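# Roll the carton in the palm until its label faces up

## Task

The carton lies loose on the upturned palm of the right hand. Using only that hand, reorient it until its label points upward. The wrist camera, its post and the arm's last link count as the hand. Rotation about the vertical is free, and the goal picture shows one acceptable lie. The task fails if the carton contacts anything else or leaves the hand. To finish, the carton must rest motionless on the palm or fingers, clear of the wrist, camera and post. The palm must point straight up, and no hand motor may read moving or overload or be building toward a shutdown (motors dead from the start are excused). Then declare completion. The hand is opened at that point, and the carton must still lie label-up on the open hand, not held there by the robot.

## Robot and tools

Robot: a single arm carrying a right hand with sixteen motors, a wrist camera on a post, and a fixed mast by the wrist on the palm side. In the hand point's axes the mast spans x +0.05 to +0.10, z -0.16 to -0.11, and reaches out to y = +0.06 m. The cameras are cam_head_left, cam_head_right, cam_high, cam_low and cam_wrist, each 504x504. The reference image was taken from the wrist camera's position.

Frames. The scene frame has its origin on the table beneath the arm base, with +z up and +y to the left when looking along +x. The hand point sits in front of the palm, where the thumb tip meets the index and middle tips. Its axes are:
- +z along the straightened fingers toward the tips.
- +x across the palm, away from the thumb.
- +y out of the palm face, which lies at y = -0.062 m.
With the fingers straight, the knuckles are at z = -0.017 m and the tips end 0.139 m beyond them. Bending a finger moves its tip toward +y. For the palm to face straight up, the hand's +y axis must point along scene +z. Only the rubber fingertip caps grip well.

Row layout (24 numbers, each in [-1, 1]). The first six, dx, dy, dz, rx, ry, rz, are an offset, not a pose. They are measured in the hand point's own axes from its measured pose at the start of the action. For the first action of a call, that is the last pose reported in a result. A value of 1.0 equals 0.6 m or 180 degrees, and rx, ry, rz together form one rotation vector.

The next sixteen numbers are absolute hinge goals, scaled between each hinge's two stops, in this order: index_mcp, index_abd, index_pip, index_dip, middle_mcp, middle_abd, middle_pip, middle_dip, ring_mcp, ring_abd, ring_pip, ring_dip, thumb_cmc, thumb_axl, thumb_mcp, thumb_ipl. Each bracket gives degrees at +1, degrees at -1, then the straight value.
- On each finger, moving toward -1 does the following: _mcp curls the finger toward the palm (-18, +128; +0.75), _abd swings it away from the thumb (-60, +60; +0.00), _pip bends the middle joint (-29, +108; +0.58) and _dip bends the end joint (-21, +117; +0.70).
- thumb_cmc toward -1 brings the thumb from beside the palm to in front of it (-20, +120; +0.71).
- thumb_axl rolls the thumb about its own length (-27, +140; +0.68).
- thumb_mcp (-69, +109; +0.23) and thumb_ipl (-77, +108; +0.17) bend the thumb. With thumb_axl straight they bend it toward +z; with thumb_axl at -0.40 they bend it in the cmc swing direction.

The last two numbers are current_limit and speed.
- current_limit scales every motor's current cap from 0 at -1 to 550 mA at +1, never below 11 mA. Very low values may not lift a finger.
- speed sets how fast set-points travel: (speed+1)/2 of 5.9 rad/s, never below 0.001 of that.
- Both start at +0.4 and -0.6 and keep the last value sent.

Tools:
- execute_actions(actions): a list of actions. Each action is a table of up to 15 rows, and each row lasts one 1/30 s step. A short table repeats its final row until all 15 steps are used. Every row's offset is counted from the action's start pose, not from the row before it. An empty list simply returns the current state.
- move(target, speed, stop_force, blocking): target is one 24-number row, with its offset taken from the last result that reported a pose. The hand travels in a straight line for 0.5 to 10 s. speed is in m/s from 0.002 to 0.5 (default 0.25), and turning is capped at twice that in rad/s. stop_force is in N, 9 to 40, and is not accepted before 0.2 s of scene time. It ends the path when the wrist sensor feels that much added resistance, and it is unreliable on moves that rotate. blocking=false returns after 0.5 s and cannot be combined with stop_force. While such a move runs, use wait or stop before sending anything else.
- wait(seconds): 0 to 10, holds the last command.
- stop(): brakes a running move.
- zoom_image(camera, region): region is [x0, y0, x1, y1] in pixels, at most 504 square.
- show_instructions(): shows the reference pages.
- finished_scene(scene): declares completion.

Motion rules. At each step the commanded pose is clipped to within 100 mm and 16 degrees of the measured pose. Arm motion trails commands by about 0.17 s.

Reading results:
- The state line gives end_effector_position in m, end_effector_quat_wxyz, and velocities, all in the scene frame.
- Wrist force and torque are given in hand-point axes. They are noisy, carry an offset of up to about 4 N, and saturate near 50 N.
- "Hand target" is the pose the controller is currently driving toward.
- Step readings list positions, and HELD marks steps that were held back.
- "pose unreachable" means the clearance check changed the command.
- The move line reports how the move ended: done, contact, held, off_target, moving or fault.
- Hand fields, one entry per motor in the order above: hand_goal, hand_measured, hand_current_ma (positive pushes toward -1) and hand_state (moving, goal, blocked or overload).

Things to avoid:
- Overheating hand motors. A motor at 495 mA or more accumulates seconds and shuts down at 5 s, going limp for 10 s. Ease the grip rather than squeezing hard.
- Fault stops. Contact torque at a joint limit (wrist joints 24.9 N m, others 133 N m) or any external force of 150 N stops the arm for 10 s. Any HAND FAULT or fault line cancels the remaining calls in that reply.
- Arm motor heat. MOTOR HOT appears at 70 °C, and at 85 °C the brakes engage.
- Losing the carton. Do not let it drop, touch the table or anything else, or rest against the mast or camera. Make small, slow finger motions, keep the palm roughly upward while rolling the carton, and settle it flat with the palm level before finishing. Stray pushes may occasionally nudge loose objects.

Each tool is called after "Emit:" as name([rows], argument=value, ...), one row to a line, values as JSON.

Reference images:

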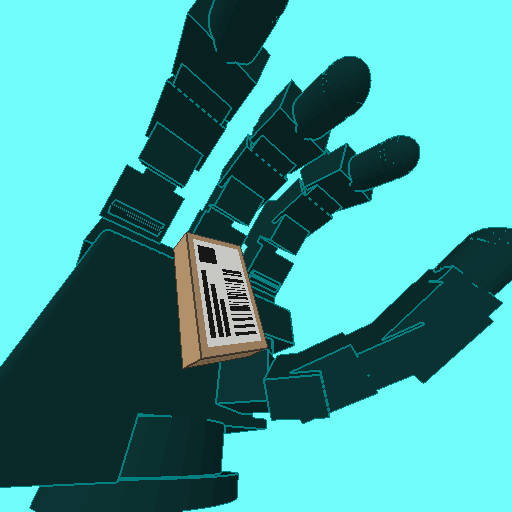

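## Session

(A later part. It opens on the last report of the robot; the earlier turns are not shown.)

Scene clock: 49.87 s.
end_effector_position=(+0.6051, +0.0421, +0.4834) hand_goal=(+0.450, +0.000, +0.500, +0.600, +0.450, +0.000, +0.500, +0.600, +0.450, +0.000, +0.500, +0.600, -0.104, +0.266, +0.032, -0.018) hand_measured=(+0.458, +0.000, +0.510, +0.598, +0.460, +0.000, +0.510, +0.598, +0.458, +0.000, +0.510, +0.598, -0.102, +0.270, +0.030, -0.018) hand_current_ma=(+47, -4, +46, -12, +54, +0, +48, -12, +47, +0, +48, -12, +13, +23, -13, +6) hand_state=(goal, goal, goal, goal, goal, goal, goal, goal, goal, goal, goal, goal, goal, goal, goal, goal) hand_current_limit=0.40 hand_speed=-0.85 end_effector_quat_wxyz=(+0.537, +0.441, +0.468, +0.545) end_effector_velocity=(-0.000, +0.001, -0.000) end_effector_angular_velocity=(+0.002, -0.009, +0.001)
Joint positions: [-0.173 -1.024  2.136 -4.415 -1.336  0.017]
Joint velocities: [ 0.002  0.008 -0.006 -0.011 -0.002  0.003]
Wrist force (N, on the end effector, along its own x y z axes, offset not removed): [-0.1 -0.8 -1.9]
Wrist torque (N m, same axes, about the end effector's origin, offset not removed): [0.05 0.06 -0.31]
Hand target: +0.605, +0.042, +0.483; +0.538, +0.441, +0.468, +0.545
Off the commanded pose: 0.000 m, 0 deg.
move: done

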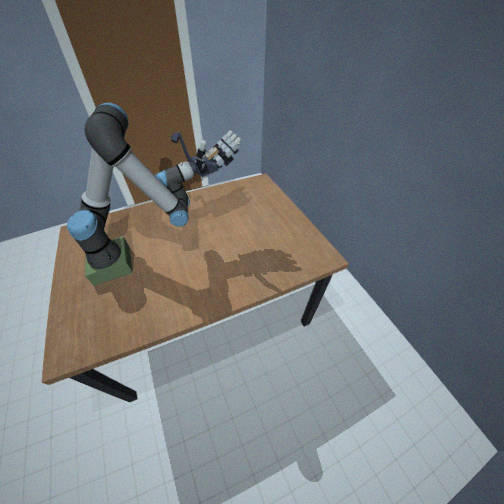

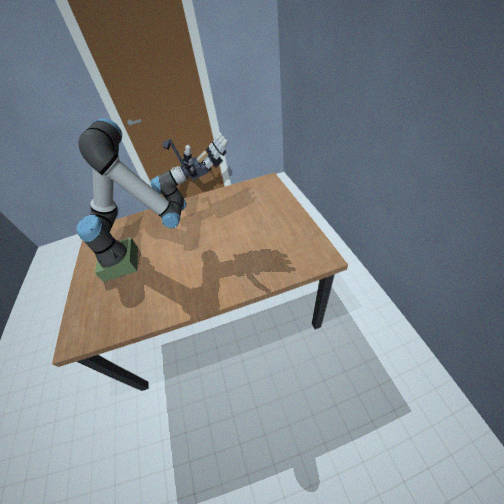

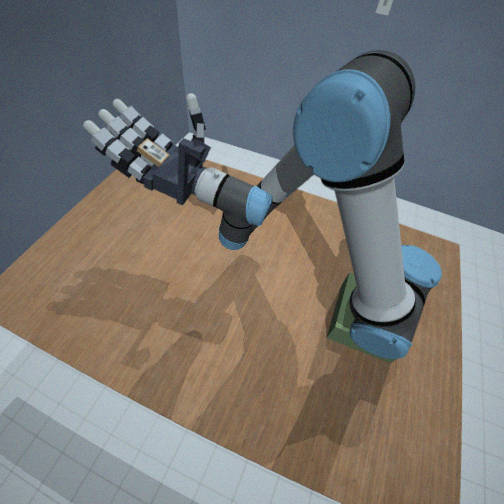

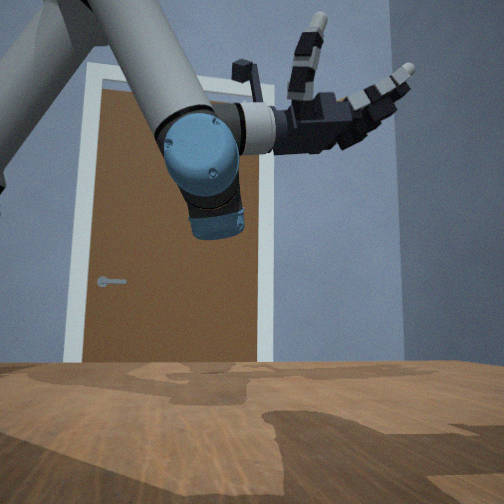

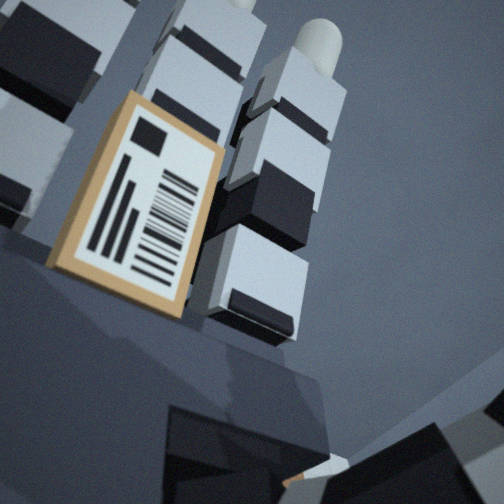

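Emit:
execute_actions([
  [[0,0,0,0,0,0,0.8,0,0.5,0.6,0.85,0,0.5,0.6,0.8,0,0.5,0.6,-0.104,0.266,0.032,-0.018,0.4,-0.6]],
  [[0,0,0,0,0,0,0.8,0,0.5,0.6,0.85,0,-0.3,0.6,0.8,0,0.5,0.6,-0.104,0.266,0.032,-0.018,0.4,-0.6]],
  [[0,0,0,0,0,0,0.8,0,0.5,0.6,0.85,0,-0.3,0.6,0.8,0,0.5,0.6,-0.104,0.266,0.032,-0.018,0.4,-0.6]],
])

Scene clock: 54.70 s.
end_effector_position=(+0.6051, +0.0421, +0.4834) hand_goal=(+0.800, +0.000, +0.500, +0.600, +0.850, +0.000, -0.300, +0.600, +0.800, +0.000, +0.500, +0.600, -0.104, +0.266, +0.032, -0.018) hand_measured=(+0.810, +0.000, +0.508, +0.598, +0.862, +0.000, -0.288, +0.598, +0.810, +0.000, +0.508, +0.598, -0.102, +0.270, +0.030, -0.018) hand_current_ma=(+53, -4, +42, -12, +60, +0, +26, -11, +53, +0, +45, -12, +13, +23, -12, +6) hand_state=(goal, goal, goal, goal, goal, goal, moving, goal, goal, goal, goal, goal, goal, goal, goal, goal) hand_current_limit=0.40 hand_speed=-0.60 end_effector_quat_wxyz=(+0.537, +0.441, +0.468, +0.545) end_effector_velocity=(-0.001, +0.001, +0.000) end_effector_angular_velocity=(-0.002, -0.001, +0.001)
Joint positions: [-0.173 -1.024  2.136 -4.415 -1.336  0.017]
Joint velocities: [ 0.    -0.     0.001 -0.002  0.001 -0.001]
Wrist force (N, on the end effector, along its own x y z axes, offset not removed): [2.0 -0.5 -0.6]
Wrist torque (N m, same axes, about the end effector's origin, offset not removed): [0.06 -0.25 -0.07]
Hand target: +0.605, +0.042, +0.483; +0.537, +0.441, +0.468, +0.545
Off the commanded pose: 0.000 m, 0 deg.
Step readings (end_effector_position; steps 1 to 15: 1st action; 16 to 30: 2nd action; 31 to 45: 3rd action):
0: (+0.6051, +0.0421, +0.4834)
1: (+0.6051, +0.0421, +0.4834)
2: (+0.6051, +0.0421, +0.4834)
4: (+0.6051, +0.0421, +0.4835)
8: (+0.6051, +0.0421, +0.4835)
15: (+0.6051, +0.0421, +0.4834)
16: (+0.6051, +0.0421, +0.4834)
17: (+0.6051, +0.0421, +0.4834)
19: (+0.6051, +0.0421, +0.4834)
23: (+0.6051, +0.0421, +0.4834)
30: (+0.6051, +0.0421, +0.4834)
31: (+0.6051, +0.0421, +0.4834)
32: (+0.6051, +0.0421, +0.4834)
34: (+0.6051, +0.0421, +0.4834)
38: (+0.6051, +0.0421, +0.4834)
45: end_effector_position above

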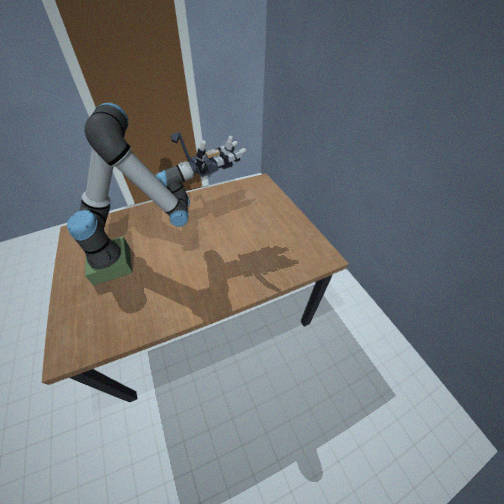

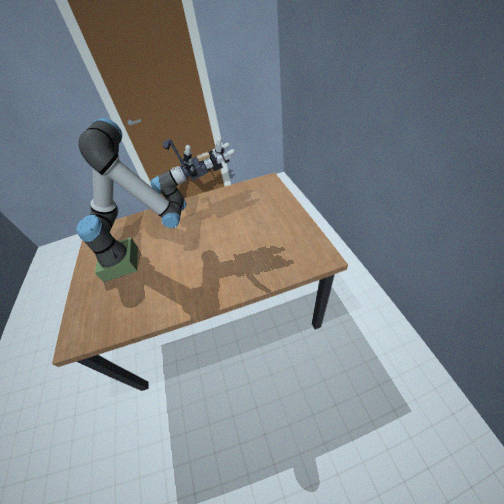

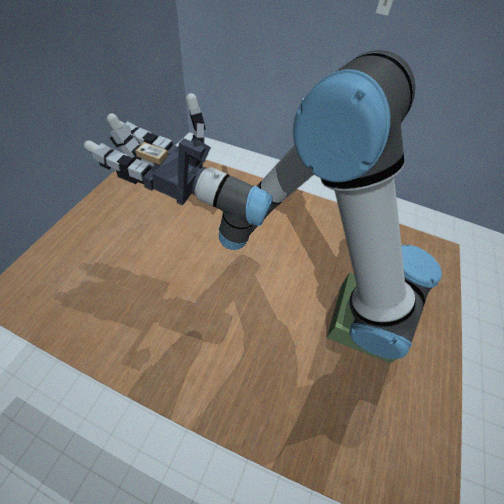

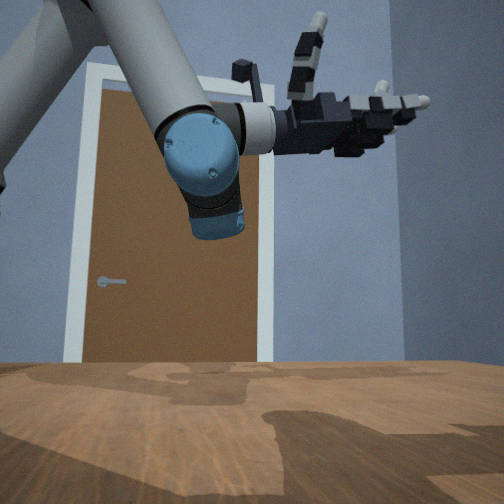

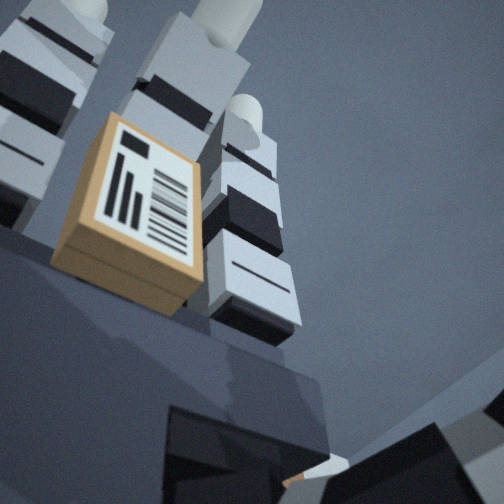

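Emit:
execute_actions([
  [[0,0,0,0,0,0,0.8,0,0.5,0.6,0.85,0,-1,0.6,0.8,0,0.5,0.6,-0.104,0.266,0.032,-0.018,0.4,-0.6]],
  [[0,0,0,0,0,0,0.8,0,0.5,0.6,0.85,0,-1,0.6,0.8,0,0.5,0.6,-0.104,0.266,0.032,-0.018,0.4,-0.6]],
  [[0,0,0,0,0,0,0.6,0,0.5,0.6,0.5,0,-1,0.6,0.6,0,0.5,0.6,-0.104,0.266,0.032,-0.018,0.4,-0.6]],
])

Scene clock: 60.43 s.
end_effector_position=(+0.6051, +0.0421, +0.4834) hand_goal=(+0.600, +0.000, +0.500, +0.600, +0.500, +0.000, -1.000, +0.600, +0.600, +0.000, +0.500, +0.600, -0.104, +0.266, +0.032, -0.018) hand_measured=(+0.624, +0.000, +0.508, +0.598, +0.614, +0.000, -0.998, +0.598, +0.624, +0.000, +0.508, +0.598, -0.102, +0.270, +0.030, -0.018) hand_current_ma=(+141, -4, +42, -11, +385, +0, +5, -11, +141, +0, +45, -12, +13, +23, -12, +6) hand_state=(blocked, goal, goal, goal, moving, goal, goal, goal, blocked, goal, goal, goal, goal, goal, goal, goal) hand_current_limit=0.40 hand_speed=-0.60 end_effector_quat_wxyz=(+0.537, +0.441, +0.468, +0.545) end_effector_velocity=(-0.000, -0.000, +0.000) end_effector_angular_velocity=(+0.001, -0.002, +0.001)
Joint positions: [-0.173 -1.024  2.136 -4.415 -1.336  0.017]
Joint velocities: [-0.001  0.    -0.    -0.002  0.001  0.002]
Wrist force (N, on the end effector, along its own x y z axes, offset not removed): [-0.8 0.0 0.0]
Wrist torque (N m, same axes, about the end effector's origin, offset not removed): [0.09 0.16 -0.28]
Hand target: +0.605, +0.042, +0.483; +0.537, +0.441, +0.468, +0.545
Off the commanded pose: 0.000 m, 0 deg.
Step readings (end_effector_position; steps 1 to 15: 1st action; 16 to 30: 2nd action; 31 to 45: 3rd action):
0: (+0.6051, +0.0421, +0.4834)
1: (+0.6051, +0.0421, +0.4834)
2: (+0.6051, +0.0421, +0.4834)
4: (+0.6051, +0.0421, +0.4834)
8: (+0.6051, +0.0421, +0.4834)
15: (+0.6051, +0.0421, +0.4834)
16: (+0.6051, +0.0421, +0.4834)
17: (+0.6051, +0.0421, +0.4834)
19: (+0.6051, +0.0421, +0.4834)
23: (+0.6051, +0.0421, +0.4834)
30: (+0.6051, +0.0421, +0.4834)
31: (+0.6051, +0.0421, +0.4834)
32: (+0.6051, +0.0421, +0.4834)
34: (+0.6051, +0.0421, +0.4834)
38: (+0.6051, +0.0421, +0.4834)
45: end_effector_position above

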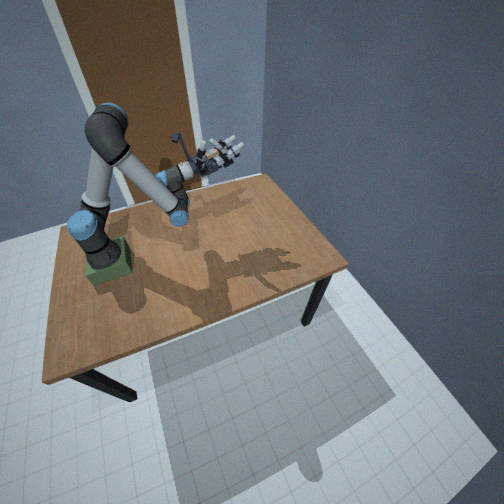

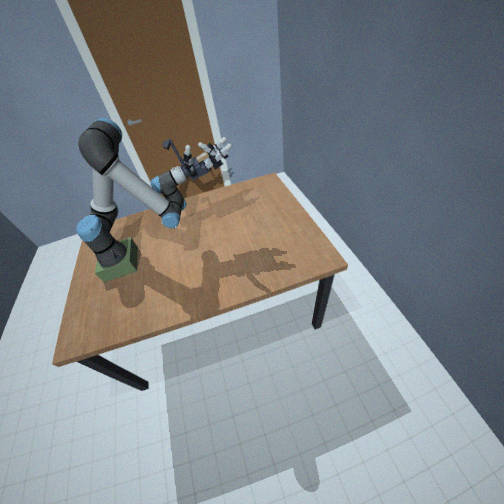

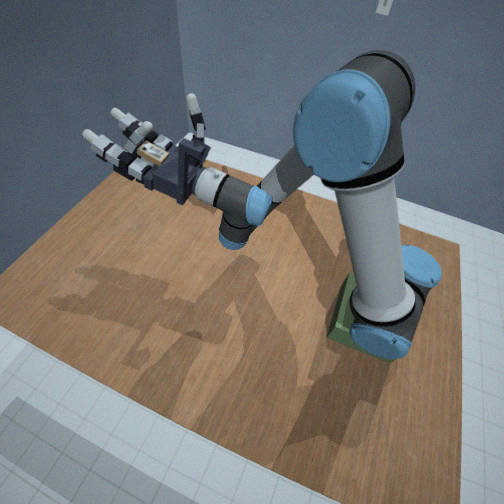

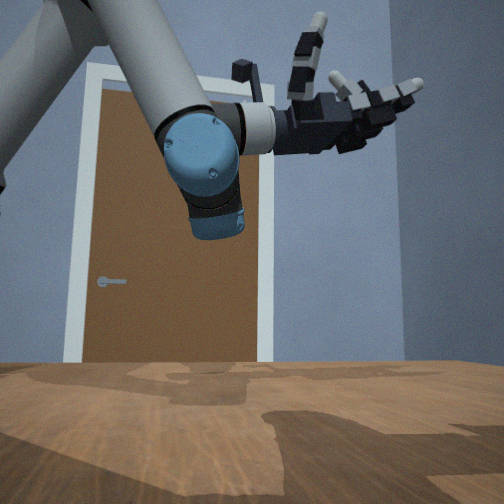

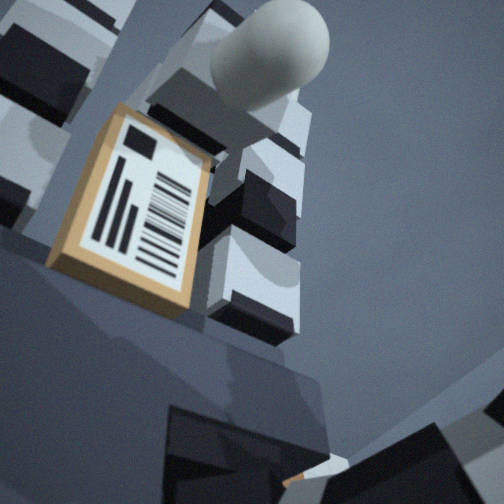

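It catches on the palm's lip, but lying on the fingers is allowed. I'll level the hand and finish.

Emit:
move(target=[0,0,0,0.053,0,0,0.73,0,0.58,0.65,0.73,0,0.58,0.65,0.73,0,0.58,0.65,-0.104,0.266,0.032,-0.018,0.4,-0.5], speed=0.15)

Scene clock: 64.17 s.
end_effector_position=(+0.6051, +0.0421, +0.4834) hand_goal=(+0.730, +0.000, +0.580, +0.650, +0.730, +0.000, +0.580, +0.650, +0.730, +0.000, +0.580, +0.650, -0.104, +0.266, +0.032, -0.018) hand_measured=(+0.740, +0.000, +0.582, +0.648, +0.740, +0.000, +0.580, +0.648, +0.740, +0.000, +0.582, +0.648, -0.102, +0.270, +0.030, -0.018) hand_current_ma=(+54, -4, +5, -12, +59, +0, +4, -12, +54, +0, +6, -12, +13, +23, -12, +6) hand_state=(goal, goal, goal, goal, goal, goal, goal, goal, goal, goal, goal, goal, goal, goal, goal, goal) hand_current_limit=0.40 hand_speed=-0.50 end_effector_quat_wxyz=(+0.499, +0.485, +0.512, +0.505) end_effector_velocity=(-0.000, -0.001, +0.000) end_effector_angular_velocity=(+0.001, -0.000, -0.001)
Joint positions: [-0.182 -1.161  2.225 -4.195 -1.328 -0.022]
Joint velocities: [-0.001 -0.001  0.    -0.     0.001  0.001]
Wrist force (N, on the end effector, along its own x y z axes, offset not removed): [0.1 0.6 0.3]
Wrist torque (N m, same axes, about the end effector's origin, offset not removed): [0.12 -0.03 -0.24]
Hand target: +0.605, +0.042, +0.483; +0.499, +0.485, +0.512, +0.505
Off the commanded pose: 0.000 m, 0 deg.
move: done

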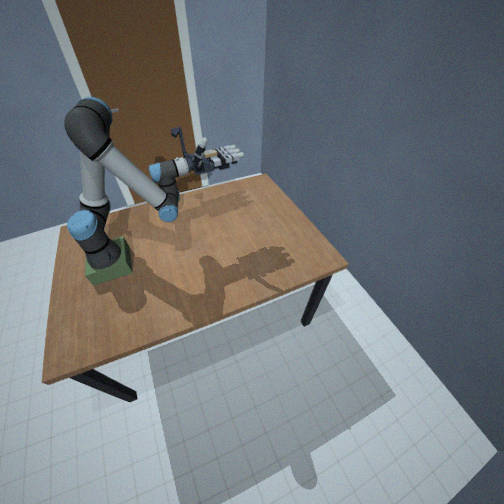

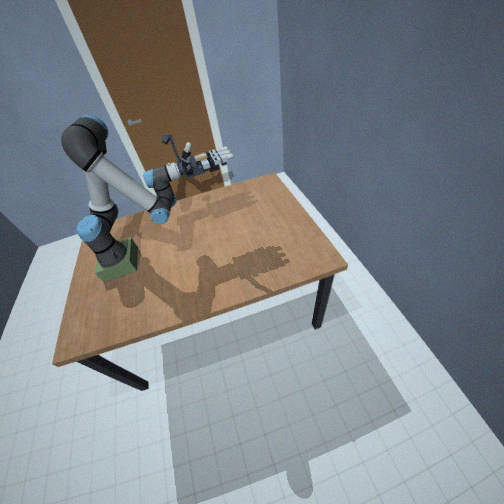

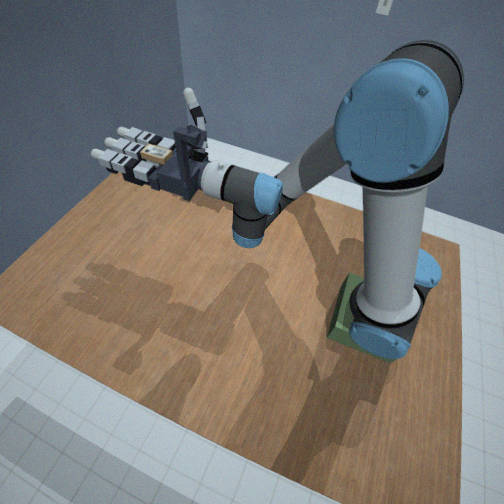

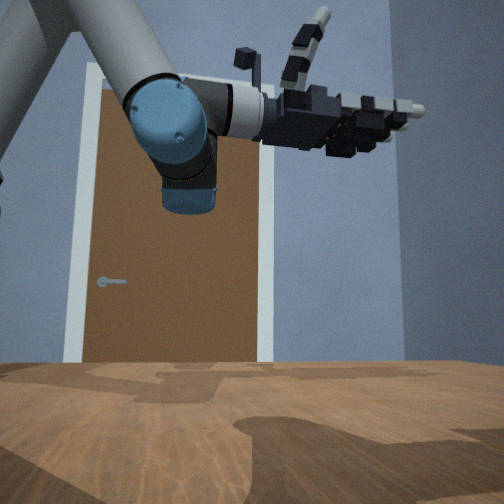

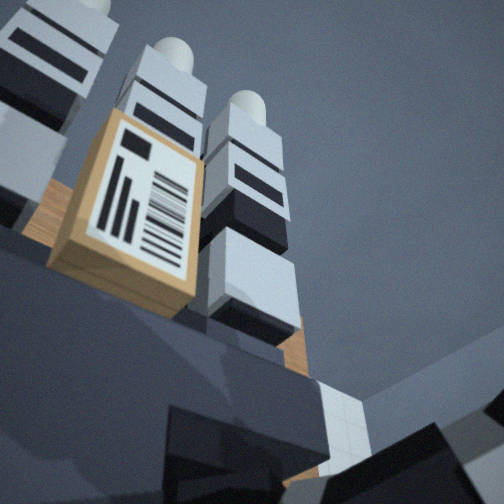

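Emit:
finished_scene(scene=1)

The scene is finished: the task was done.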